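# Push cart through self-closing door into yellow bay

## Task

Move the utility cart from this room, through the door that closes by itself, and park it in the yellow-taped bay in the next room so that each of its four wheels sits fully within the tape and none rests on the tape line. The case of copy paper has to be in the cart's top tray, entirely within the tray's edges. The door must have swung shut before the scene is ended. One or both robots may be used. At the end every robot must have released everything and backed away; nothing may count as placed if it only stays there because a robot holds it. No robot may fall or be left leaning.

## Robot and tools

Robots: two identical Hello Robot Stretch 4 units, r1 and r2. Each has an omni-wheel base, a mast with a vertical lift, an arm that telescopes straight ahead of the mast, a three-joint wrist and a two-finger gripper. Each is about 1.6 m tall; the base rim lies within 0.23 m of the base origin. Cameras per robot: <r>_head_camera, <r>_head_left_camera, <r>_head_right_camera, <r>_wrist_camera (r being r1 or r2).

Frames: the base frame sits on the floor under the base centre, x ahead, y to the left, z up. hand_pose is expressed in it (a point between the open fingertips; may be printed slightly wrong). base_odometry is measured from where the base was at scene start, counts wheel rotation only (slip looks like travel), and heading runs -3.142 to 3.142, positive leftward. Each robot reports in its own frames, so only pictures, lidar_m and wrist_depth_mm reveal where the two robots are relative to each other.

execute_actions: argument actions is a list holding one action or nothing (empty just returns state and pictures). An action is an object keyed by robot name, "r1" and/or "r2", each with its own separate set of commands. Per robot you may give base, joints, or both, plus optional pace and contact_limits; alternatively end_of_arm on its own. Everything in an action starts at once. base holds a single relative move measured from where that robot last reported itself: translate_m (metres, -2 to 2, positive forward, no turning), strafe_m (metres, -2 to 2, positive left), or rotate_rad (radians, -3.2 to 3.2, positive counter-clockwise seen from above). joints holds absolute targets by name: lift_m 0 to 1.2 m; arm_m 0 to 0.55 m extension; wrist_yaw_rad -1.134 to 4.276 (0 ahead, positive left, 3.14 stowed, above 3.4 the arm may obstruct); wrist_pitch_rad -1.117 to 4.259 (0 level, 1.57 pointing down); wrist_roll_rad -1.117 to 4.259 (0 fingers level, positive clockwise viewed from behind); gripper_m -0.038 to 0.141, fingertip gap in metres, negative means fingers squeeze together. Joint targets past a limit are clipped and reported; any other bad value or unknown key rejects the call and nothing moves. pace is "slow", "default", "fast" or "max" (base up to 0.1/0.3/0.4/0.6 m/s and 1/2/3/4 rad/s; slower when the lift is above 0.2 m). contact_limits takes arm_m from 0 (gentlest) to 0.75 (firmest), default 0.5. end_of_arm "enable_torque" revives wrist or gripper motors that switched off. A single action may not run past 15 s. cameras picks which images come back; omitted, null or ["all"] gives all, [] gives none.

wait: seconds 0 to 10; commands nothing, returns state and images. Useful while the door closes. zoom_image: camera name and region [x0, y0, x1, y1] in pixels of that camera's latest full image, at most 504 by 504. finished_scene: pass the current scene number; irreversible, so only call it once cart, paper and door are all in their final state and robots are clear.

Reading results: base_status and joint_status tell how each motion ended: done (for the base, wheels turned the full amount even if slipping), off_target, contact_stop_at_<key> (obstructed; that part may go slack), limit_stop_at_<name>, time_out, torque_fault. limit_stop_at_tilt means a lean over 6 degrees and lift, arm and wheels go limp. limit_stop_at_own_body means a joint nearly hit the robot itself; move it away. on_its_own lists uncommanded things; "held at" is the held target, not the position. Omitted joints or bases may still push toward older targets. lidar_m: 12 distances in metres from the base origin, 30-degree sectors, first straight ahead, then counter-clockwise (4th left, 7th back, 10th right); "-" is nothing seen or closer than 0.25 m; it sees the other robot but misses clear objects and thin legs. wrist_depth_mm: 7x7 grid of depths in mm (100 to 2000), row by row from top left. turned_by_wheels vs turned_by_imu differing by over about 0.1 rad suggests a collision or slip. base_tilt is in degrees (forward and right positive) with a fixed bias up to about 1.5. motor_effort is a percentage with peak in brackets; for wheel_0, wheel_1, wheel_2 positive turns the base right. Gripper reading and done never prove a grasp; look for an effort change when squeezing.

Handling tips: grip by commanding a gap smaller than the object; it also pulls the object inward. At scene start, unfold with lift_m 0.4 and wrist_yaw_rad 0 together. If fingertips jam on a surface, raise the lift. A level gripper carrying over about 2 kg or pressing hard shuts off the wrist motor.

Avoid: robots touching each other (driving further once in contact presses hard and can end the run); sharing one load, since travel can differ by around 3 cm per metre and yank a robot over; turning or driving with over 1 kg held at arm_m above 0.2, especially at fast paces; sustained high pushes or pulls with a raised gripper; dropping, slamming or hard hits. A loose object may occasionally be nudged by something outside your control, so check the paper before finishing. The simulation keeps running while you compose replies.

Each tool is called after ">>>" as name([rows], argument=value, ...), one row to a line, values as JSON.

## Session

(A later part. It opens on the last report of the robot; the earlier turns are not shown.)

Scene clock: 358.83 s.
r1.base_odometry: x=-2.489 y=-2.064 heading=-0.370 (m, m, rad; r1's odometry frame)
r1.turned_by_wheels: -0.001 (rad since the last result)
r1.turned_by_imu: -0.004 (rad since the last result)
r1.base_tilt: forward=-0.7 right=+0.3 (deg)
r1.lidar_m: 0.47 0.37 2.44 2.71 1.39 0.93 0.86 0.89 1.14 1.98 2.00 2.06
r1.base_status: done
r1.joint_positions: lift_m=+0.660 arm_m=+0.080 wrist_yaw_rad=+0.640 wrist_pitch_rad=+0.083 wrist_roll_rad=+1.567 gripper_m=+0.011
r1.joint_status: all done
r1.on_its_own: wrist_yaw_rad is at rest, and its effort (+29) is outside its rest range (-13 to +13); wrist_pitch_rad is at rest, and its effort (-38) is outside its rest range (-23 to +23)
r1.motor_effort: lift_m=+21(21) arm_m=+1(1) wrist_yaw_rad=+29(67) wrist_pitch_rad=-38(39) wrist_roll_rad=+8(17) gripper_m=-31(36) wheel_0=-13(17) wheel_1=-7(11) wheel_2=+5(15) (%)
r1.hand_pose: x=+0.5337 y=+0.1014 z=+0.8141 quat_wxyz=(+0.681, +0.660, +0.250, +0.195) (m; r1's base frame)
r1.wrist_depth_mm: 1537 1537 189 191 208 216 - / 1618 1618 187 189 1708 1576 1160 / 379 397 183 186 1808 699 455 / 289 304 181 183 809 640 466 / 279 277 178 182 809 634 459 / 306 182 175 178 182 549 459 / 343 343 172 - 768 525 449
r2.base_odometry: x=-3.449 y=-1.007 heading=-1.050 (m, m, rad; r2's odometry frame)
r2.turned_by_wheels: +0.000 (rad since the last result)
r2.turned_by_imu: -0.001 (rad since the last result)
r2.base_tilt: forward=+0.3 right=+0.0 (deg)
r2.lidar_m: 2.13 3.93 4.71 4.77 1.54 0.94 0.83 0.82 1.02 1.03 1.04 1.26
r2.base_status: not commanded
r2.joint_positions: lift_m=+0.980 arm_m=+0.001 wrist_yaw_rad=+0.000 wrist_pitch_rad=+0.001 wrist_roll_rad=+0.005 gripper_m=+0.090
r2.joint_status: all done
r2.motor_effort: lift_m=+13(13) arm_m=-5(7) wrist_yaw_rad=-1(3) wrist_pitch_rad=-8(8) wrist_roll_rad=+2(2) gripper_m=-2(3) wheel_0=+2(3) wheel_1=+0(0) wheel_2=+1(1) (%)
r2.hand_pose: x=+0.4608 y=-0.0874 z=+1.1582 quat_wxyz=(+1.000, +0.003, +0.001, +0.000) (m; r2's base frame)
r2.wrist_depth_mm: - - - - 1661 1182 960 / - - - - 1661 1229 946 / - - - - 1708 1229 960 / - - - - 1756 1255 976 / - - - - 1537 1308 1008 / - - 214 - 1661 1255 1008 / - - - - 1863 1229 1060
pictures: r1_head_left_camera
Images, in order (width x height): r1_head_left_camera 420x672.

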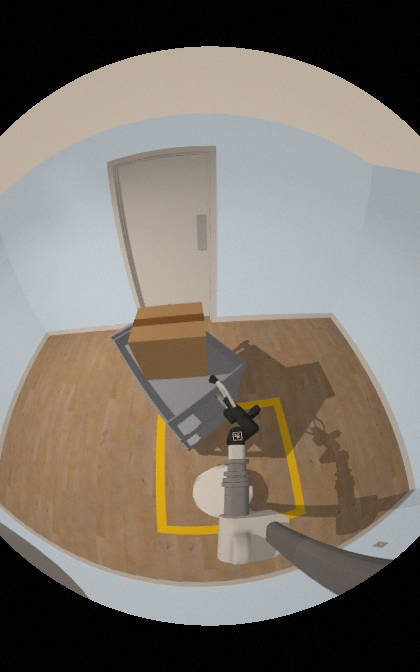

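>>> execute_actions([
  {"r1":{"base":{"strafe_m":-0.3},"joints":{"wrist_yaw_rad":0.85},"pace":"slow"}},
], cameras=[])

>>> execute_actions([
  {"r1":{"base":{"translate_m":-0.2},"joints":{"wrist_yaw_rad":1.0},"pace":"slow"}},
], cameras=[])

>>> execute_actions([
  {"r1":{"base":{"strafe_m":-0.25},"joints":{"wrist_yaw_rad":1.2},"pace":"slow"}},
], cameras=["r1_head_left_camera"])

Scene clock: 371.67 s.
r1.base_odometry: x=-2.597 y=-2.344 heading=-0.368 (m, m, rad; r1's odometry frame)
r1.turned_by_wheels: +0.001 (rad since the last result)
r1.turned_by_imu: +0.000 (rad since the last result)
r1.base_tilt: forward=-0.7 right=+0.2 (deg)
r1.lidar_m: 0.48 0.30 0.33 3.00 1.37 0.91 0.83 0.85 1.09 1.69 1.72 2.08
r1.base_status: done
r1.joint_positions: lift_m=+0.660 arm_m=+0.080 wrist_yaw_rad=+0.865 wrist_pitch_rad=+0.083 wrist_roll_rad=+1.576 gripper_m=+0.011
r1.joint_status: all done
r1.on_its_own: wrist_yaw_rad is at rest, and its effort (-46) is outside its rest range (-13 to +13); wrist_pitch_rad is at rest, and its effort (-36) is outside its rest range (-23 to +23); wrist_roll_rad is at rest, and its effort (-16) is outside its rest range (-13 to +13)
r1.motor_effort: lift_m=+21(21) arm_m=+0(0) wrist_yaw_rad=-46(86) wrist_pitch_rad=-36(40) wrist_roll_rad=-16(17) gripper_m=-33(39) wheel_0=+13(22) wheel_1=-1(14) wheel_2=+2(5) (%)
r1.hand_pose: x=+0.5038 y=+0.1622 z=+0.8143 quat_wxyz=(+0.652, +0.631, +0.323, +0.269) (m; r1's base frame)
r1.wrist_depth_mm: 1661 1661 891 211 229 235 - / 1808 1808 202 205 1756 1499 1078 / 1921 1921 195 196 - 1537 436 / 329 347 187 190 820 609 466 / 274 276 181 184 809 621 462 / 287 183 174 178 182 549 459 / 309 314 168 - 768 530 452
r2.base_odometry: x=-3.449 y=-1.007 heading=-1.050 (m, m, rad; r2's odometry frame)
r2.turned_by_wheels: +0.000 (rad since the last result)
r2.turned_by_imu: -0.002 (rad since the last result)
r2.base_tilt: forward=+0.2 right=+0.1 (deg)
r2.lidar_m: 2.36 3.94 4.73 4.77 1.53 0.94 0.82 0.82 1.00 1.03 1.04 1.26
r2.base_status: not commanded
r2.joint_positions: lift_m=+0.980 arm_m=+0.001 wrist_yaw_rad=+0.000 wrist_pitch_rad=+0.001 wrist_roll_rad=+0.005 gripper_m=+0.090
r2.joint_status: not commanded
r2.motor_effort: lift_m=+13(13) arm_m=-5(5) wrist_yaw_rad=-1(0) wrist_pitch_rad=-7(7) wrist_roll_rad=+2(1) gripper_m=-3(2) wheel_0=+3(3) wheel_1=+0(0) wheel_2=+1(1) (%)
r2.hand_pose: x=+0.4608 y=-0.0874 z=+1.1582 quat_wxyz=(+1.000, +0.003, +0.001, +0.000) (m; r2's base frame)
r2.wrist_depth_mm: - - - - 1708 1182 946 / - - - - 1708 1205 946 / - - - - 1756 1255 960 / - - - - 1863 1229 991 / - - - - 1618 1308 1008 / - - 214 - 1708 1255 1025 / - - - - 1921 1281 1078
pictures: none
No camera images: the call's "cameras" was empty. Leave "cameras" out to get every camera's image.

Scene clock: 374.97 s.
r1.base_odometry: x=-2.783 y=-2.272 heading=-0.370 (m, m, rad; r1's odometry frame)
r1.turned_by_wheels: -0.001 (rad since the last result)
r1.turned_by_imu: -0.005 (rad since the last result)
r1.base_tilt: forward=-0.7 right=+0.2 (deg)
r1.lidar_m: 0.48 0.38 0.37 2.98 1.06 0.70 0.63 0.64 0.85 1.72 1.75 2.21
r1.base_status: done
r1.joint_positions: lift_m=+0.660 arm_m=+0.080 wrist_yaw_rad=+0.987 wrist_pitch_rad=+0.083 wrist_roll_rad=+1.566 gripper_m=+0.011
r1.joint_status: all done
r1.on_its_own: wrist_yaw_rad is at rest, and its effort (+38) is outside its rest range (-13 to +13); wrist_pitch_rad is at rest, and its effort (-38) is outside its rest range (-23 to +23)
r1.motor_effort: lift_m=+21(21) arm_m=+0(0) wrist_yaw_rad=+38(69) wrist_pitch_rad=-38(40) wrist_roll_rad=+13(17) gripper_m=-32(34) wheel_0=-12(31) wheel_1=-9(11) wheel_2=+6(13) (%)
r1.hand_pose: x=+0.4823 y=+0.1916 z=+0.8141 quat_wxyz=(+0.638, +0.607, +0.360, +0.310) (m; r1's base frame)
r1.wrist_depth_mm: 1921 1921 160 163 166 1618 1118 / 375 377 163 166 168 1397 480 / 301 314 166 168 173 668 477 / 267 274 169 172 177 647 473 / 304 296 173 175 217 640 466 / 355 180 176 179 181 554 462 / - 449 178 - 1983 525 452
r2.base_odometry: x=-3.449 y=-1.007 heading=-1.050 (m, m, rad; r2's odometry frame)
r2.turned_by_wheels: +0.000 (rad since the last result)
r2.turned_by_imu: -0.001 (rad since the last result)
r2.base_tilt: forward=+0.2 right=+0.1 (deg)
r2.lidar_m: 2.37 3.92 4.73 4.78 1.52 0.93 0.82 0.83 0.98 1.03 1.03 1.26
r2.base_status: not commanded
r2.joint_positions: lift_m=+0.980 arm_m=+0.001 wrist_yaw_rad=+0.000 wrist_pitch_rad=+0.001 wrist_roll_rad=+0.005 gripper_m=+0.090
r2.joint_status: not commanded
r2.motor_effort: lift_m=+13(13) arm_m=-5(5) wrist_yaw_rad=+0(1) wrist_pitch_rad=-7(6) wrist_roll_rad=+1(2) gripper_m=-1(2) wheel_0=+3(2) wheel_1=+0(0) wheel_2=+1(1) (%)
r2.hand_pose: x=+0.4608 y=-0.0874 z=+1.1582 quat_wxyz=(+1.000, +0.003, +0.001, +0.000) (m; r2's base frame)
r2.wrist_depth_mm: - - - - 1661 1182 946 / - - - - 1708 1182 946 / - - - - 1808 1229 960 / - - - - 1808 1281 976 / - - - - 1661 1281 991 / - - 214 - 1708 1281 1008 / - - - - 1921 1308 1060
pictures: none
No camera images: the call's "cameras" was empty. Leave "cameras" out to get every camera's image.

Scene clock: 378.60 s.
r1.base_odometry: x=-2.873 y=-2.505 heading=-0.369 (m, m, rad; r1's odometry frame)
r1.turned_by_wheels: +0.001 (rad since the last result)
r1.turned_by_imu: +0.004 (rad since the last result)
r1.base_tilt: forward=-0.6 right=+0.3 (deg)
r1.lidar_m: 0.55 0.35 0.33 3.23 0.99 0.66 0.60 0.63 0.81 1.46 1.47 1.90
r1.base_status: done
r1.joint_positions: lift_m=+0.660 arm_m=+0.080 wrist_yaw_rad=+1.213 wrist_pitch_rad=+0.083 wrist_roll_rad=+1.573 gripper_m=+0.011
r1.joint_status: all done
r1.on_its_own: wrist_yaw_rad is at rest, and its effort (-39) is outside its rest range (-13 to +13); wrist_pitch_rad is at rest, and its effort (-39) is outside its rest range (-23 to +23)
r1.motor_effort: lift_m=+21(21) arm_m=+0(0) wrist_yaw_rad=-39(85) wrist_pitch_rad=-39(40) wrist_roll_rad=-9(18) gripper_m=-33(35) wheel_0=+13(17) wheel_1=-2(16) wheel_2=+2(5) (%)
r1.hand_pose: x=+0.4333 y=+0.2387 z=+0.8140 quat_wxyz=(+0.597, +0.564, +0.427, +0.378) (m; r1's base frame)
r1.wrist_depth_mm: - - 163 165 167 1576 1118 / 392 392 166 167 171 1430 477 / 310 322 167 170 174 654 473 / 270 274 170 173 809 634 466 / 300 290 174 176 820 627 459 / 347 182 175 179 182 549 459 / - 427 178 - - 539 452
r2.base_odometry: x=-3.449 y=-1.007 heading=-1.050 (m, m, rad; r2's odometry frame)
r2.turned_by_wheels: +0.000 (rad since the last result)
r2.turned_by_imu: -0.001 (rad since the last result)
r2.base_tilt: forward=+0.1 right=+0.1 (deg)
r2.lidar_m: 2.38 3.93 4.71 4.78 1.55 0.93 0.80 0.82 1.01 1.04 1.05 1.26
r2.base_status: not commanded
r2.joint_positions: lift_m=+0.980 arm_m=+0.001 wrist_yaw_rad=+0.000 wrist_pitch_rad=+0.001 wrist_roll_rad=+0.005 gripper_m=+0.090
r2.joint_status: not commanded
r2.motor_effort: lift_m=+13(13) arm_m=-5(5) wrist_yaw_rad=+0(1) wrist_pitch_rad=-8(9) wrist_roll_rad=+0(2) gripper_m=-3(2) wheel_0=+3(3) wheel_1=+0(0) wheel_2=+1(1) (%)
r2.hand_pose: x=+0.4608 y=-0.0874 z=+1.1582 quat_wxyz=(+1.000, +0.003, +0.001, +0.000) (m; r2's base frame)
r2.wrist_depth_mm: - - - - 1661 1160 960 / - - - - 1708 1205 946 / - - - - 1708 1205 960 / - - - - 1863 1281 991 / - - - - 1576 1308 1008 / - - 214 - 1708 1255 1025 / - - - - 1921 1281 1060
pictures: r1_head_left_camera
Images, in order (width x height): r1_head_left_camera 420x672.

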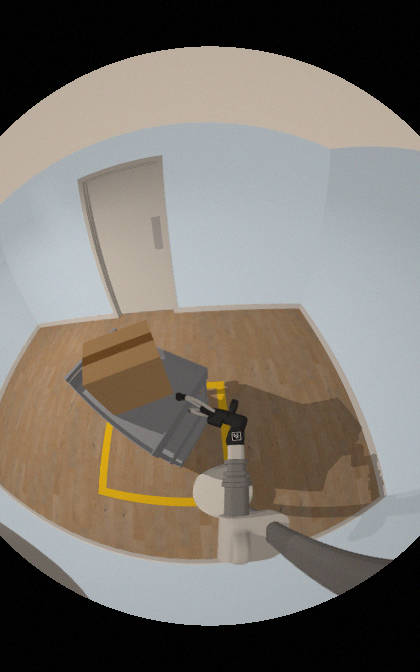

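>>> execute_actions([
  {"r1":{"base":{"translate_m":-0.08},"joints":{"wrist_yaw_rad":1.4},"pace":"slow"}},
], cameras=["r1_head_left_camera"])

Scene clock: 387.53 s.
r1.base_odometry: x=-2.947 y=-2.476 heading=-0.370 (m, m, rad; r1's odometry frame)
r1.turned_by_wheels: -0.001 (rad since the last result)
r1.turned_by_imu: -0.004 (rad since the last result)
r1.base_tilt: forward=-0.6 right=+0.2 (deg)
r1.lidar_m: 0.50 0.38 0.34 3.24 0.89 0.58 0.53 0.54 0.71 1.46 1.52 1.91
r1.base_status: done
r1.joint_positions: lift_m=+0.660 arm_m=+0.080 wrist_yaw_rad=+1.388 wrist_pitch_rad=+0.084 wrist_roll_rad=+1.566 gripper_m=+0.011
r1.joint_status: all done
r1.on_its_own: wrist_yaw_rad is at rest, and its effort (+34) is outside its rest range (-13 to +13); wrist_pitch_rad is at rest, and its effort (-40) is outside its rest range (-23 to +23)
r1.motor_effort: lift_m=+21(21) arm_m=-1(1) wrist_yaw_rad=+34(92) wrist_pitch_rad=-40(43) wrist_roll_rad=+12(18) gripper_m=-32(32) wheel_0=-11(21) wheel_1=-9(14) wheel_2=+6(13) (%)
r1.hand_pose: x=+0.3894 y=+0.2668 z=+0.8138 quat_wxyz=(+0.563, +0.523, +0.474, +0.430) (m; r1's base frame)
r1.wrist_depth_mm: 307 319 128 129 131 640 492 / 279 290 136 137 138 661 492 / 255 262 144 145 147 654 480 / 282 279 154 154 158 647 469 / 421 359 164 165 172 621 466 / - 182 174 176 179 544 462 / - - 184 - - 512 449
r2.base_odometry: x=-3.449 y=-1.007 heading=-1.050 (m, m, rad; r2's odometry frame)
r2.turned_by_wheels: +0.000 (rad since the last result)
r2.turned_by_imu: -0.001 (rad since the last result)
r2.base_tilt: forward=+0.3 right=+0.2 (deg)
r2.lidar_m: 2.37 3.93 4.70 4.77 1.52 0.94 0.81 0.83 1.00 1.03 1.03 1.24
r2.base_status: not commanded
r2.joint_positions: lift_m=+0.980 arm_m=+0.001 wrist_yaw_rad=+0.000 wrist_pitch_rad=+0.001 wrist_roll_rad=+0.005 gripper_m=+0.090
r2.joint_status: not commanded
r2.motor_effort: lift_m=+13(13) arm_m=-5(5) wrist_yaw_rad=-2(1) wrist_pitch_rad=-8(7) wrist_roll_rad=+1(2) gripper_m=-1(3) wheel_0=+3(2) wheel_1=+0(0) wheel_2=+1(1) (%)
r2.hand_pose: x=+0.4608 y=-0.0874 z=+1.1582 quat_wxyz=(+1.000, +0.003, +0.001, +0.000) (m; r2's base frame)
r2.wrist_depth_mm: - - - - 1661 1182 946 / - - - - 1756 1205 946 / - - - - 1863 1229 960 / - - - - 1863 1255 991 / - - - - 1537 1308 991 / - - 213 - 1708 1229 991 / - - - - 1863 1281 1078
pictures: r1_head_left_camera
Images, in order (width x height): r1_head_left_camera 420x672.

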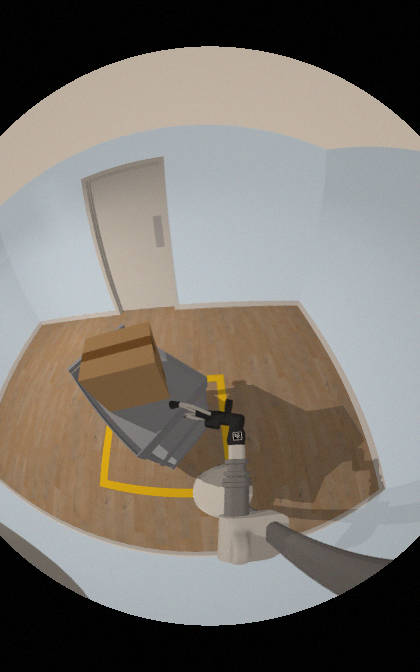

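>>> execute_actions([
  {"r1":{"base":{"strafe_m":-0.5},"joints":{"wrist_yaw_rad":1.3},"pace":"slow"}},
], cameras=["r1_head_left_camera"])

Scene clock: 401.90 s.
r1.base_odometry: x=-3.127 y=-2.942 heading=-0.369 (m, m, rad; r1's odometry frame)
r1.turned_by_wheels: +0.001 (rad since the last result)
r1.turned_by_imu: +0.006 (rad since the last result)
r1.base_tilt: forward=-0.7 right=+0.2 (deg)
r1.lidar_m: 2.28 0.29 0.25 0.49 0.79 0.52 0.48 0.49 0.67 0.99 1.00 1.29
r1.base_status: done
r1.joint_positions: lift_m=+0.660 arm_m=+0.080 wrist_yaw_rad=+1.313 wrist_pitch_rad=+0.084 wrist_roll_rad=+1.575 gripper_m=+0.011
r1.joint_status: all done
r1.on_its_own: wrist_yaw_rad is at rest, and its effort (-38) is outside its rest range (-13 to +13); wrist_pitch_rad is at rest, and its effort (-40) is outside its rest range (-23 to +23); wrist_roll_rad is at rest, and its effort (-14) is outside its rest range (-13 to +13)
r1.motor_effort: lift_m=+21(21) arm_m=-1(1) wrist_yaw_rad=-38(46) wrist_pitch_rad=-40(43) wrist_roll_rad=-14(15) gripper_m=-33(37) wheel_0=+12(21) wheel_1=-2(9) wheel_2=+1(6) (%)
r1.hand_pose: x=+0.4089 y=+0.2557 z=+0.8138 quat_wxyz=(+0.577, +0.543, +0.456, +0.407) (m; r1's base frame)
r1.wrist_depth_mm: - - 213 214 231 236 - / - - 204 206 - 1430 1060 / - - 197 199 - 1464 436 / 329 347 189 193 820 603 473 / 277 281 182 186 831 627 462 / 290 182 176 180 184 544 459 / 314 317 170 - 778 554 455
r2.base_odometry: x=-3.449 y=-1.007 heading=-1.050 (m, m, rad; r2's odometry frame)
r2.turned_by_wheels: +0.000 (rad since the last result)
r2.turned_by_imu: -0.002 (rad since the last result)
r2.base_tilt: forward=+0.2 right=+0.1 (deg)
r2.lidar_m: 2.37 3.93 4.72 4.77 1.53 0.94 0.81 0.79 1.01 1.03 1.03 1.23
r2.base_status: not commanded
r2.joint_positions: lift_m=+0.980 arm_m=+0.001 wrist_yaw_rad=+0.000 wrist_pitch_rad=+0.001 wrist_roll_rad=+0.005 gripper_m=+0.090
r2.joint_status: not commanded
r2.motor_effort: lift_m=+13(13) arm_m=-5(5) wrist_yaw_rad=+0(1) wrist_pitch_rad=-5(8) wrist_roll_rad=+2(3) gripper_m=-1(2) wheel_0=+3(2) wheel_1=+0(0) wheel_2=+1(1) (%)
r2.hand_pose: x=+0.4608 y=-0.0874 z=+1.1582 quat_wxyz=(+1.000, +0.003, +0.001, +0.000) (m; r2's base frame)
r2.wrist_depth_mm: - - - - 1661 1182 946 / - - - - 1756 1205 946 / - - - - 1863 1229 946 / - - - - 1921 1255 976 / - - - - 1618 1308 976 / - - 213 - 1756 1255 1008 / - - - - 1863 1255 1042
pictures: r1_head_left_camera
Images, in order (width x height): r1_head_left_camera 420x672.

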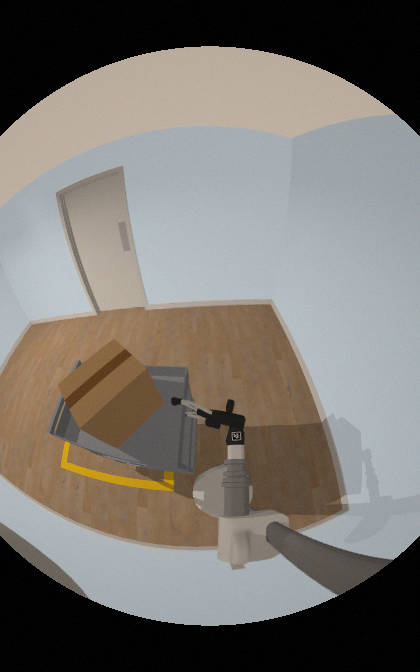

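>>> execute_actions([
  {"r1":{"base":{"strafe_m":0.25},"joints":{"wrist_yaw_rad":1.45},"pace":"slow"}},
], cameras=["r1_head_left_camera"])

>>> execute_actions([
  {"r1":{"joints":{"gripper_m":0.13}}},
], cameras=[])

>>> execute_actions([
  {"r1":{"base":{"strafe_m":-0.5}}},
], cameras=[])

>>> execute_actions([
  {"r1":{"joints":{"wrist_roll_rad":0,"wrist_yaw_rad":1.57,"lift_m":0.25,"wrist_pitch_rad":0.2,"gripper_m":0.14}}},
], cameras=["r1_head_left_camera","r1_wrist_camera"])

Scene clock: 416.90 s.
r1.base_odometry: x=-3.037 y=-2.709 heading=-0.367 (m, m, rad; r1's odometry frame)
r1.turned_by_wheels: +0.001 (rad since the last result)
r1.turned_by_imu: -0.034 (rad since the last result)
r1.base_tilt: forward=-0.7 right=+0.2 (deg)
r1.lidar_m: 2.24 0.27 0.25 0.32 0.89 0.57 0.51 0.52 0.68 1.20 1.22 1.54
r1.base_status: done
r1.joint_positions: lift_m=+0.660 arm_m=+0.080 wrist_yaw_rad=+1.451 wrist_pitch_rad=+0.084 wrist_roll_rad=+1.572 gripper_m=+0.011
r1.joint_status: all done
r1.on_its_own: wrist_pitch_rad is at rest, and its effort (-41) is outside its rest range (-23 to +23)
r1.motor_effort: lift_m=+21(21) arm_m=-1(1) wrist_yaw_rad=-4(79) wrist_pitch_rad=-41(40) wrist_roll_rad=-4(14) gripper_m=-33(35) wheel_0=-2(17) wheel_1=+24(24) wheel_2=-4(4) (%)
r1.hand_pose: x=+0.3722 y=+0.2750 z=+0.8138 quat_wxyz=(+0.548, +0.509, +0.491, +0.446) (m; r1's base frame)
r1.wrist_depth_mm: - - - 213 230 236 - / - - 204 205 - 1576 1078 / - - 195 198 - 1499 436 / 320 340 188 191 831 615 473 / 274 279 181 186 831 634 459 / 290 182 176 179 183 549 459 / 315 319 169 - 768 530 452
r2.base_odometry: x=-3.449 y=-1.007 heading=-1.050 (m, m, rad; r2's odometry frame)
r2.turned_by_wheels: +0.000 (rad since the last result)
r2.turned_by_imu: -0.002 (rad since the last result)
r2.base_tilt: forward=+0.2 right=+0.2 (deg)
r2.lidar_m: 2.38 3.93 4.70 4.78 1.52 0.95 0.81 0.83 1.01 1.02 1.04 1.25
r2.base_status: not commanded
r2.joint_positions: lift_m=+0.980 arm_m=+0.001 wrist_yaw_rad=+0.000 wrist_pitch_rad=+0.001 wrist_roll_rad=+0.005 gripper_m=+0.090
r2.joint_status: not commanded
r2.motor_effort: lift_m=+13(13) arm_m=-5(5) wrist_yaw_rad=+0(2) wrist_pitch_rad=-7(6) wrist_roll_rad=-1(3) gripper_m=-3(3) wheel_0=+3(2) wheel_1=+0(0) wheel_2=+1(1) (%)
r2.hand_pose: x=+0.4608 y=-0.0874 z=+1.1582 quat_wxyz=(+1.000, +0.003, +0.001, +0.000) (m; r2's base frame)
r2.wrist_depth_mm: - - - - 1661 1160 960 / - - - - 1708 1229 931 / - - - - 1808 1255 960 / - - - - 1808 1281 976 / - - - - 1618 1308 991 / - - 214 - 1661 1255 1025 / - - - - 1756 1229 1060
pictures: r1_head_left_camera
Images, in order (width x height): r1_head_left_camera 420x672.

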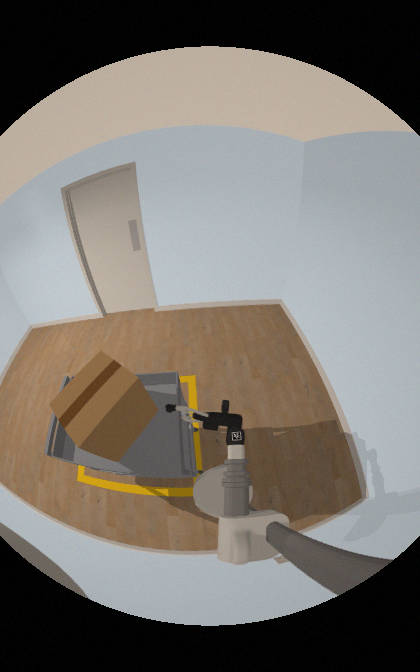

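Scene clock: 419.00 s.
r1.base_odometry: x=-3.037 y=-2.709 heading=-0.369 (m, m, rad; r1's odometry frame)
r1.turned_by_wheels: -0.001 (rad since the last result)
r1.turned_by_imu: -0.002 (rad since the last result)
r1.base_tilt: forward=-0.7 right=+0.3 (deg)
r1.lidar_m: 2.24 0.31 0.25 0.34 0.89 0.56 0.51 0.54 0.68 1.22 1.23 1.55
r1.base_status: not commanded
r1.joint_positions: lift_m=+0.660 arm_m=+0.080 wrist_yaw_rad=+1.449 wrist_pitch_rad=+0.073 wrist_roll_rad=+1.571 gripper_m=+0.130
r1.joint_status: all done
r1.motor_effort: lift_m=+21(21) arm_m=-1(1) wrist_yaw_rad=+1(10) wrist_pitch_rad=-8(40) wrist_roll_rad=-1(4) gripper_m=+0(38) wheel_0=-2(2) wheel_1=+7(24) wheel_2=-4(3) (%)
r1.hand_pose: x=+0.3727 y=+0.2750 z=+0.8171 quat_wxyz=(+0.546, +0.512, +0.488, +0.449) (m; r1's base frame)
r1.wrist_depth_mm: - - - 235 247 255 1078 / - - - 226 266 1430 274 / - - 484 216 - 1618 455 / 343 364 208 208 831 627 484 / 294 293 200 201 221 647 477 / 314 314 189 193 199 597 466 / 336 334 186 - 788 603 459
r2.base_odometry: x=-3.449 y=-1.007 heading=-1.050 (m, m, rad; r2's odometry frame)
r2.turned_by_wheels: +0.000 (rad since the last result)
r2.turned_by_imu: -0.001 (rad since the last result)
r2.base_tilt: forward=+0.3 right=+0.1 (deg)
r2.lidar_m: 2.38 3.95 4.74 4.77 1.52 0.94 0.81 0.82 0.98 1.03 1.04 1.25
r2.base_status: not commanded
r2.joint_positions: lift_m=+0.980 arm_m=+0.001 wrist_yaw_rad=+0.000 wrist_pitch_rad=+0.001 wrist_roll_rad=+0.005 gripper_m=+0.090
r2.joint_status: not commanded
r2.motor_effort: lift_m=+13(13) arm_m=-5(4) wrist_yaw_rad=-1(2) wrist_pitch_rad=-7(7) wrist_roll_rad=+1(3) gripper_m=-3(3) wheel_0=+3(2) wheel_1=+0(0) wheel_2=+1(1) (%)
r2.hand_pose: x=+0.4608 y=-0.0874 z=+1.1582 quat_wxyz=(+1.000, +0.003, +0.001, +0.000) (m; r2's base frame)
r2.wrist_depth_mm: - - - - 1708 1160 946 / - - - - 1756 1205 946 / - - - - 1808 1255 960 / - - - - 1808 1281 1008 / - - - - 1537 1281 991 / - - 214 - 1756 1308 1042 / - - - - 1808 1255 1042
pictures: none
No camera images: the call's "cameras" was empty. Leave "cameras" out to get every camera's image.

Scene clock: 422.00 s.
r1.base_odometry: x=-3.217 y=-3.175 heading=-0.369 (m, m, rad; r1's odometry frame)
r1.turned_by_wheels: +0.000 (rad since the last result)
r1.turned_by_imu: -0.001 (rad since the last result)
r1.base_tilt: forward=-0.7 right=+0.2 (deg)
r1.lidar_m: 1.95 2.33 0.73 0.67 0.76 0.50 0.46 0.45 0.59 0.73 0.74 0.92
r1.base_status: done
r1.joint_positions: lift_m=+0.660 arm_m=+0.080 wrist_yaw_rad=+1.450 wrist_pitch_rad=+0.073 wrist_roll_rad=+1.571 gripper_m=+0.130
r1.joint_status: not commanded
r1.motor_effort: lift_m=+21(21) arm_m=-1(1) wrist_yaw_rad=+0(1) wrist_pitch_rad=-7(8) wrist_roll_rad=-1(3) gripper_m=+2(1) wheel_0=+5(15) wheel_1=-3(14) wheel_2=+0(3) (%)
r1.hand_pose: x=+0.3726 y=+0.2751 z=+0.8171 quat_wxyz=(+0.546, +0.512, +0.488, +0.449) (m; r1's base frame)
r1.wrist_depth_mm: - - - - - 1661 1160 / - - - - - 1618 1138 / - - - - - 1618 1160 / - - 960 723 1098 788 931 / - - 809 - 1160 1008 904 / - - 866 668 228 1008 878 / - - 891 - 1008 991 866
r2.base_odometry: x=-3.449 y=-1.007 heading=-1.050 (m, m, rad; r2's odometry frame)
r2.turned_by_wheels: +0.000 (rad since the last result)
r2.turned_by_imu: -0.001 (rad since the last result)
r2.base_tilt: forward=+0.3 right=+0.0 (deg)
r2.lidar_m: 2.39 3.95 4.72 4.77 1.52 0.93 0.80 0.83 1.00 1.03 1.03 1.25
r2.base_status: not commanded
r2.joint_positions: lift_m=+0.980 arm_m=+0.001 wrist_yaw_rad=+0.000 wrist_pitch_rad=+0.001 wrist_roll_rad=+0.005 gripper_m=+0.090
r2.joint_status: not commanded
r2.motor_effort: lift_m=+13(13) arm_m=-5(5) wrist_yaw_rad=-1(2) wrist_pitch_rad=-6(6) wrist_roll_rad=+1(2) gripper_m=-2(2) wheel_0=+2(3) wheel_1=+0(0) wheel_2=+1(1) (%)
r2.hand_pose: x=+0.4608 y=-0.0874 z=+1.1582 quat_wxyz=(+1.000, +0.003, +0.001, +0.000) (m; r2's base frame)
r2.wrist_depth_mm: - - - - 1756 1182 946 / - - - - 1708 1205 946 / - - - - 1808 1255 976 / - - - - 1921 1281 976 / - - - - 1576 1308 976 / - - 213 - 1756 1281 1025 / - - - - 1921 1255 1042
pictures: none
No camera images: the call's "cameras" was empty. Leave "cameras" out to get every camera's image.

Scene clock: 424.63 s.
r1.base_odometry: x=-3.217 y=-3.175 heading=-0.369 (m, m, rad; r1's odometry frame)
r1.turned_by_wheels: +0.000 (rad since the last result)
r1.turned_by_imu: -0.001 (rad since the last result)
r1.base_tilt: forward=-0.7 right=+0.2 (deg)
r1.lidar_m: 1.97 2.34 0.71 0.66 0.78 0.51 0.45 0.45 0.61 0.72 0.75 0.92
r1.base_status: not commanded
r1.joint_positions: lift_m=+0.250 arm_m=+0.080 wrist_yaw_rad=+1.569 wrist_pitch_rad=+0.202 wrist_roll_rad=+0.000 gripper_m=+0.140
r1.joint_status: all done
r1.motor_effort: lift_m=+16(18) arm_m=-1(1) wrist_yaw_rad=+1(3) wrist_pitch_rad=-6(9) wrist_roll_rad=-1(6) gripper_m=-1(3) wheel_0=+5(5) wheel_1=-3(3) wheel_2=+0(0) (%)
r1.hand_pose: x=+0.3389 y=+0.2825 z=+0.3705 quat_wxyz=(+0.704, -0.071, +0.072, +0.703) (m; r1's base frame)
r1.wrist_depth_mm: 1537 - - - - - - / 1576 - 615 634 676 - - / 1576 - - - - - - / 1464 1756 1281 1308 - - - / 1078 676 707 723 759 1464 1499 / 798 788 691 732 759 931 1008 / 654 668 715 - 750 750 798
r2.base_odometry: x=-3.449 y=-1.007 heading=-1.050 (m, m, rad; r2's odometry frame)
r2.turned_by_wheels: +0.000 (rad since the last result)
r2.turned_by_imu: -0.001 (rad since the last result)
r2.base_tilt: forward=+0.2 right=+0.1 (deg)
r2.lidar_m: 2.36 3.94 4.73 4.77 1.52 0.96 0.81 0.83 1.03 1.02 1.04 1.26
r2.base_status: not commanded
r2.joint_positions: lift_m=+0.980 arm_m=+0.001 wrist_yaw_rad=+0.000 wrist_pitch_rad=+0.001 wrist_roll_rad=+0.005 gripper_m=+0.090
r2.joint_status: not commanded
r2.motor_effort: lift_m=+13(13) arm_m=-5(5) wrist_yaw_rad=-1(1) wrist_pitch_rad=-7(7) wrist_roll_rad=+1(2) gripper_m=-2(1) wheel_0=+2(2) wheel_1=+0(0) wheel_2=+1(1) (%)
r2.hand_pose: x=+0.4608 y=-0.0874 z=+1.1582 quat_wxyz=(+1.000, +0.003, +0.001, +0.000) (m; r2's base frame)
r2.wrist_depth_mm: - - - - 1618 1205 960 / - - - - 1708 1205 960 / - - - - 1756 1229 960 / - - - - 1863 1281 991 / - - - - 1576 1281 991 / - - 214 - 1708 1255 1008 / - - - - 1808 1255 1060
pictures: r1_head_left_camera, r1_wrist_camera
Images, in order (width x height): r1_head_left_camera 420x672, r1_wrist_camera 616x392.

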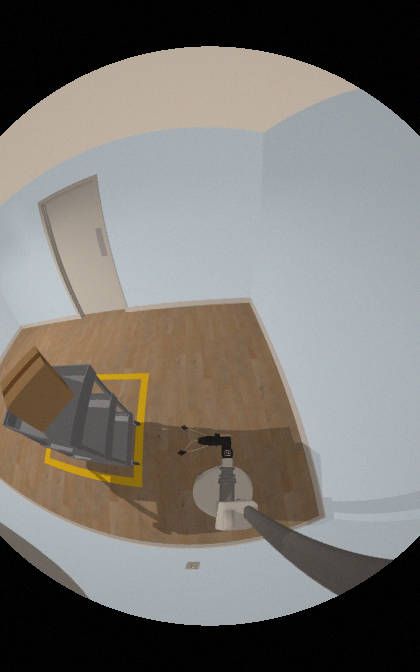

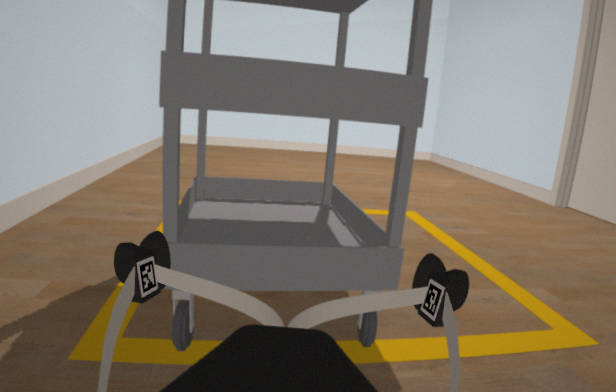

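>>> execute_actions([
  {"r1":{"base":{"strafe_m":0.3},"joints":{"lift_m":0.36,"wrist_pitch_rad":0.0},"pace":"slow"}},
], cameras=["r1_wrist_camera"])

Scene clock: 435.53 s.
r1.base_odometry: x=-3.109 y=-2.896 heading=-0.369 (m, m, rad; r1's odometry frame)
r1.turned_by_wheels: +0.000 (rad since the last result)
r1.turned_by_imu: -0.002 (rad since the last result)
r1.base_tilt: forward=-0.7 right=+0.2 (deg)
r1.lidar_m: 2.28 0.63 0.40 0.41 0.83 0.53 0.47 0.49 0.65 1.02 1.02 1.30
r1.base_status: done
r1.joint_positions: lift_m=+0.360 arm_m=+0.080 wrist_yaw_rad=+1.570 wrist_pitch_rad=+0.003 wrist_roll_rad=+0.000 gripper_m=+0.140
r1.joint_status: all done
r1.motor_effort: lift_m=+22(24) arm_m=-1(1) wrist_yaw_rad=+0(1) wrist_pitch_rad=-7(13) wrist_roll_rad=-1(1) gripper_m=+1(1) wheel_0=-5(16) wheel_1=+5(10) wheel_2=+0(0) (%)
r1.hand_pose: x=+0.3389 y=+0.2884 z=+0.5372 quat_wxyz=(+0.708, -0.001, +0.001, +0.707) (m; r1's base frame)
r1.wrist_depth_mm: 878 466 469 452 430 413 - / 1430 - 750 707 647 - - / 1464 - - - - - - / 349 - - - - - - / 338 343 366 384 402 - - / 340 349 362 377 397 1808 - / 359 866 931 - 1336 1336 1464
r2.base_odometry: x=-3.449 y=-1.007 heading=-1.050 (m, m, rad; r2's odometry frame)
r2.turned_by_wheels: +0.000 (rad since the last result)
r2.turned_by_imu: -0.002 (rad since the last result)
r2.base_tilt: forward=+0.3 right=+0.0 (deg)
r2.lidar_m: 2.35 3.94 4.72 4.78 1.54 0.95 0.81 0.82 1.01 1.04 1.06 1.25
r2.base_status: not commanded
r2.joint_positions: lift_m=+0.980 arm_m=+0.001 wrist_yaw_rad=+0.000 wrist_pitch_rad=+0.001 wrist_roll_rad=+0.005 gripper_m=+0.090
r2.joint_status: not commanded
r2.motor_effort: lift_m=+13(13) arm_m=-5(5) wrist_yaw_rad=+0(0) wrist_pitch_rad=-7(7) wrist_roll_rad=+1(0) gripper_m=-3(1) wheel_0=+2(2) wheel_1=+0(0) wheel_2=+1(1) (%)
r2.hand_pose: x=+0.4608 y=-0.0874 z=+1.1582 quat_wxyz=(+1.000, +0.003, +0.001, +0.000) (m; r2's base frame)
r2.wrist_depth_mm: - - - - 1661 1182 946 / - - - - 1708 1255 946 / - - - - 1808 1205 976 / - - - - 1863 1281 976 / - - - - 1576 1281 991 / - - 213 - 1808 1255 1042 / - - - - 1921 1281 1060
pictures: r1_wrist_camera
Images, in order (width x height): r1_wrist_camera 616x392.

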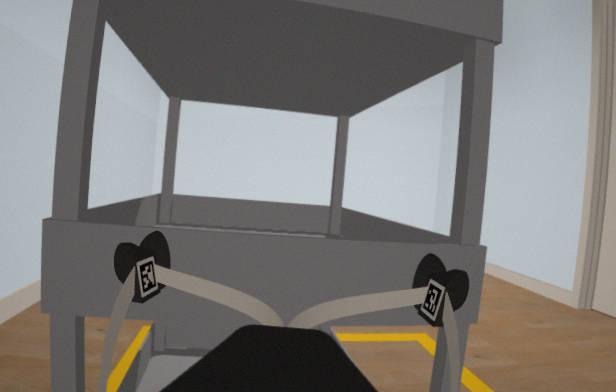

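>>> execute_actions([
  {"r1":{"base":{"strafe_m":0.22},"pace":"slow"}},
], cameras=[])

>>> execute_actions([
  {"r1":{"base":{"strafe_m":-0.5}}},
], cameras=[])

>>> execute_actions([
  {"r1":{"joints":{"lift_m":0.25,"wrist_pitch_rad":0.2}}},
], cameras=["r1_head_left_camera","r1_wrist_camera"])

Scene clock: 445.33 s.
r1.base_odometry: x=-3.030 y=-2.691 heading=-0.369 (m, m, rad; r1's odometry frame)
r1.turned_by_wheels: +0.000 (rad since the last result)
r1.turned_by_imu: -0.012 (rad since the last result)
r1.base_tilt: forward=-0.7 right=+0.3 (deg)
r1.lidar_m: 2.24 0.43 0.27 0.34 0.90 0.56 0.52 0.53 0.69 1.22 1.25 1.57
r1.base_status: done
r1.joint_positions: lift_m=+0.360 arm_m=+0.080 wrist_yaw_rad=+1.573 wrist_pitch_rad=+0.002 wrist_roll_rad=+0.000 gripper_m=+0.140
r1.joint_status: not commanded
r1.motor_effort: lift_m=+22(22) arm_m=-1(1) wrist_yaw_rad=-9(15) wrist_pitch_rad=-5(8) wrist_roll_rad=-1(1) gripper_m=-2(0) wheel_0=-8(25) wheel_1=+6(8) wheel_2=+0(0) (%)
r1.hand_pose: x=+0.3379 y=+0.2887 z=+0.5374 quat_wxyz=(+0.706, -0.001, +0.001, +0.708) (m; r1's base frame)
r1.wrist_depth_mm: 1661 504 473 449 430 387 - / 1661 - 750 691 - - - / 1756 - - - - - - / 1661 831 - - - - - / 234 235 634 715 517 314 - / 230 240 250 263 274 294 - / 233 242 249 - 279 297 1464
r2.base_odometry: x=-3.449 y=-1.007 heading=-1.050 (m, m, rad; r2's odometry frame)
r2.turned_by_wheels: +0.000 (rad since the last result)
r2.turned_by_imu: -0.002 (rad since the last result)
r2.base_tilt: forward=+0.3 right=+0.1 (deg)
r2.lidar_m: 2.37 3.94 4.73 4.77 1.53 0.93 0.82 0.82 0.99 1.01 1.03 1.28
r2.base_status: not commanded
r2.joint_positions: lift_m=+0.980 arm_m=+0.001 wrist_yaw_rad=+0.000 wrist_pitch_rad=+0.001 wrist_roll_rad=+0.005 gripper_m=+0.090
r2.joint_status: not commanded
r2.motor_effort: lift_m=+13(13) arm_m=-5(5) wrist_yaw_rad=+0(0) wrist_pitch_rad=-9(8) wrist_roll_rad=+1(2) gripper_m=-1(1) wheel_0=+3(3) wheel_1=+0(0) wheel_2=+1(1) (%)
r2.hand_pose: x=+0.4608 y=-0.0874 z=+1.1582 quat_wxyz=(+1.000, +0.003, +0.001, +0.000) (m; r2's base frame)
r2.wrist_depth_mm: - - - - 1708 1182 946 / - - - - 1808 1182 960 / - - - - 1808 1229 960 / - - - - 1921 1281 976 / - - - - 1576 1308 1008 / - - 213 - 1808 1281 1025 / - - - - 1808 1281 1078
pictures: none
No camera images: the call's "cameras" was empty. Leave "cameras" out to get every camera's image.

Scene clock: 448.33 s.
r1.base_odometry: x=-3.210 y=-3.157 heading=-0.369 (m, m, rad; r1's odometry frame)
r1.turned_by_wheels: +0.000 (rad since the last result)
r1.turned_by_imu: -0.002 (rad since the last result)
r1.base_tilt: forward=-0.7 right=+0.3 (deg)
r1.lidar_m: 1.96 2.33 0.80 0.76 0.79 0.51 0.45 0.45 0.60 0.73 0.76 0.95
r1.base_status: done
r1.joint_positions: lift_m=+0.360 arm_m=+0.080 wrist_yaw_rad=+1.570 wrist_pitch_rad=+0.002 wrist_roll_rad=+0.000 gripper_m=+0.140
r1.joint_status: not commanded
r1.motor_effort: lift_m=+21(22) arm_m=-1(1) wrist_yaw_rad=-2(10) wrist_pitch_rad=-6(6) wrist_roll_rad=-2(1) gripper_m=+1(3) wheel_0=+4(12) wheel_1=-2(12) wheel_2=+0(0) (%)
r1.hand_pose: x=+0.3387 y=+0.2884 z=+0.5374 quat_wxyz=(+0.707, -0.001, +0.001, +0.707) (m; r1's base frame)
r1.wrist_depth_mm: 1576 - 917 891 - - - / 1537 - 741 759 831 - - / 1576 - - - - - - / 1618 - 1281 1430 - - - / 1708 715 759 788 - - - / 1464 1397 1118 1308 820 1863 - / 1098 1118 946 - 1281 1366 1464
r2.base_odometry: x=-3.449 y=-1.007 heading=-1.050 (m, m, rad; r2's odometry frame)
r2.turned_by_wheels: +0.000 (rad since the last result)
r2.turned_by_imu: -0.001 (rad since the last result)
r2.base_tilt: forward=+0.3 right=+0.1 (deg)
r2.lidar_m: 2.37 3.92 4.74 4.76 1.53 0.94 0.81 0.83 1.00 1.02 1.04 1.24
r2.base_status: not commanded
r2.joint_positions: lift_m=+0.980 arm_m=+0.001 wrist_yaw_rad=+0.000 wrist_pitch_rad=+0.001 wrist_roll_rad=+0.005 gripper_m=+0.090
r2.joint_status: not commanded
r2.motor_effort: lift_m=+13(13) arm_m=-5(5) wrist_yaw_rad=-1(1) wrist_pitch_rad=-9(8) wrist_roll_rad=+2(2) gripper_m=-3(2) wheel_0=+3(3) wheel_1=+0(0) wheel_2=+1(1) (%)
r2.hand_pose: x=+0.4608 y=-0.0874 z=+1.1582 quat_wxyz=(+1.000, +0.003, +0.001, +0.000) (m; r2's base frame)
r2.wrist_depth_mm: - - - - 1708 1182 960 / - - - - 1708 1205 946 / - - - - 1808 1255 960 / - - - - 1863 1255 991 / - - - - 1618 1308 991 / - - 213 - 1756 1255 1008 / - - - - 1921 1281 1060
pictures: none
No camera images: the call's "cameras" was empty. Leave "cameras" out to get every camera's image.

Scene clock: 449.83 s.
r1.base_odometry: x=-3.210 y=-3.157 heading=-0.369 (m, m, rad; r1's odometry frame)
r1.turned_by_wheels: +0.000 (rad since the last result)
r1.turned_by_imu: -0.001 (rad since the last result)
r1.base_tilt: forward=-0.7 right=+0.2 (deg)
r1.lidar_m: 1.94 2.32 0.78 0.75 0.78 0.50 0.44 0.45 0.60 0.74 0.75 0.95
r1.base_status: not commanded
r1.joint_positions: lift_m=+0.250 arm_m=+0.080 wrist_yaw_rad=+1.570 wrist_pitch_rad=+0.202 wrist_roll_rad=+0.000 gripper_m=+0.140
r1.joint_status: all done
r1.motor_effort: lift_m=+16(22) arm_m=-1(1) wrist_yaw_rad=-1(1) wrist_pitch_rad=-6(4) wrist_roll_rad=-1(1) gripper_m=+0(1) wheel_0=+4(4) wheel_1=-2(2) wheel_2=+0(0) (%)
r1.hand_pose: x=+0.3387 y=+0.2826 z=+0.3705 quat_wxyz=(+0.704, -0.071, +0.072, +0.703) (m; r1's base frame)
r1.wrist_depth_mm: 1576 - - - - - - / 1537 - 691 732 - - - / 1576 - - - - - - / 1499 1756 1281 1397 - - - / 1098 741 768 831 1160 1464 1499 / 788 788 778 878 842 931 991 / 654 676 723 - 768 732 798
r2.base_odometry: x=-3.449 y=-1.007 heading=-1.050 (m, m, rad; r2's odometry frame)
r2.turned_by_wheels: +0.000 (rad since the last result)
r2.turned_by_imu: +0.000 (rad since the last result)
r2.base_tilt: forward=+0.3 right=+0.1 (deg)
r2.lidar_m: 2.37 3.94 4.72 4.78 1.54 0.93 0.79 0.83 1.00 1.03 1.05 1.25
r2.base_status: not commanded
r2.joint_positions: lift_m=+0.980 arm_m=+0.001 wrist_yaw_rad=+0.000 wrist_pitch_rad=+0.001 wrist_roll_rad=+0.005 gripper_m=+0.090
r2.joint_status: not commanded
r2.motor_effort: lift_m=+13(13) arm_m=-5(5) wrist_yaw_rad=-2(2) wrist_pitch_rad=-8(7) wrist_roll_rad=+1(0) gripper_m=-2(3) wheel_0=+2(3) wheel_1=+0(0) wheel_2=+1(1) (%)
r2.hand_pose: x=+0.4608 y=-0.0874 z=+1.1582 quat_wxyz=(+1.000, +0.003, +0.001, +0.000) (m; r2's base frame)
r2.wrist_depth_mm: - - - - 1661 1160 946 / - - - - 1708 1205 960 / - - - - 1756 1281 960 / - - - - 1863 1255 976 / - - - - 1576 1308 991 / - - 214 - 1708 1255 1025 / - - - - 1808 1281 1042
pictures: r1_head_left_camera, r1_wrist_camera
Images, in order (width x height): r1_head_left_camera 420x672, r1_wrist_camera 616x392.

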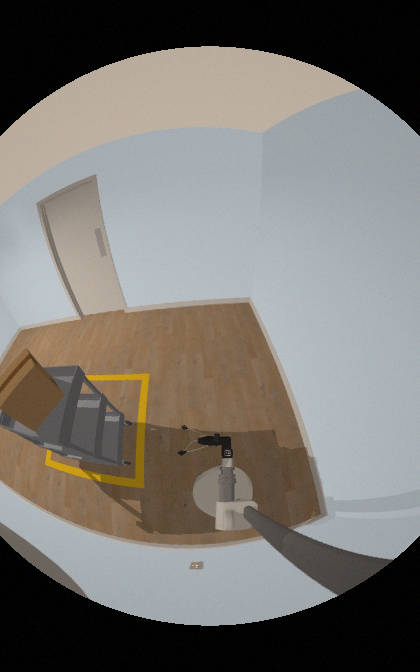

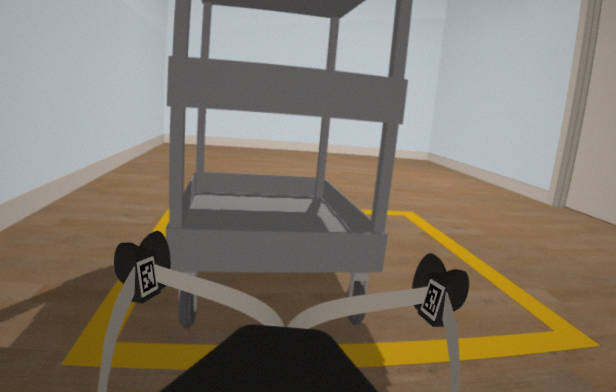

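>>> finished_scene(scene=2)

The scene is finished: the task was done.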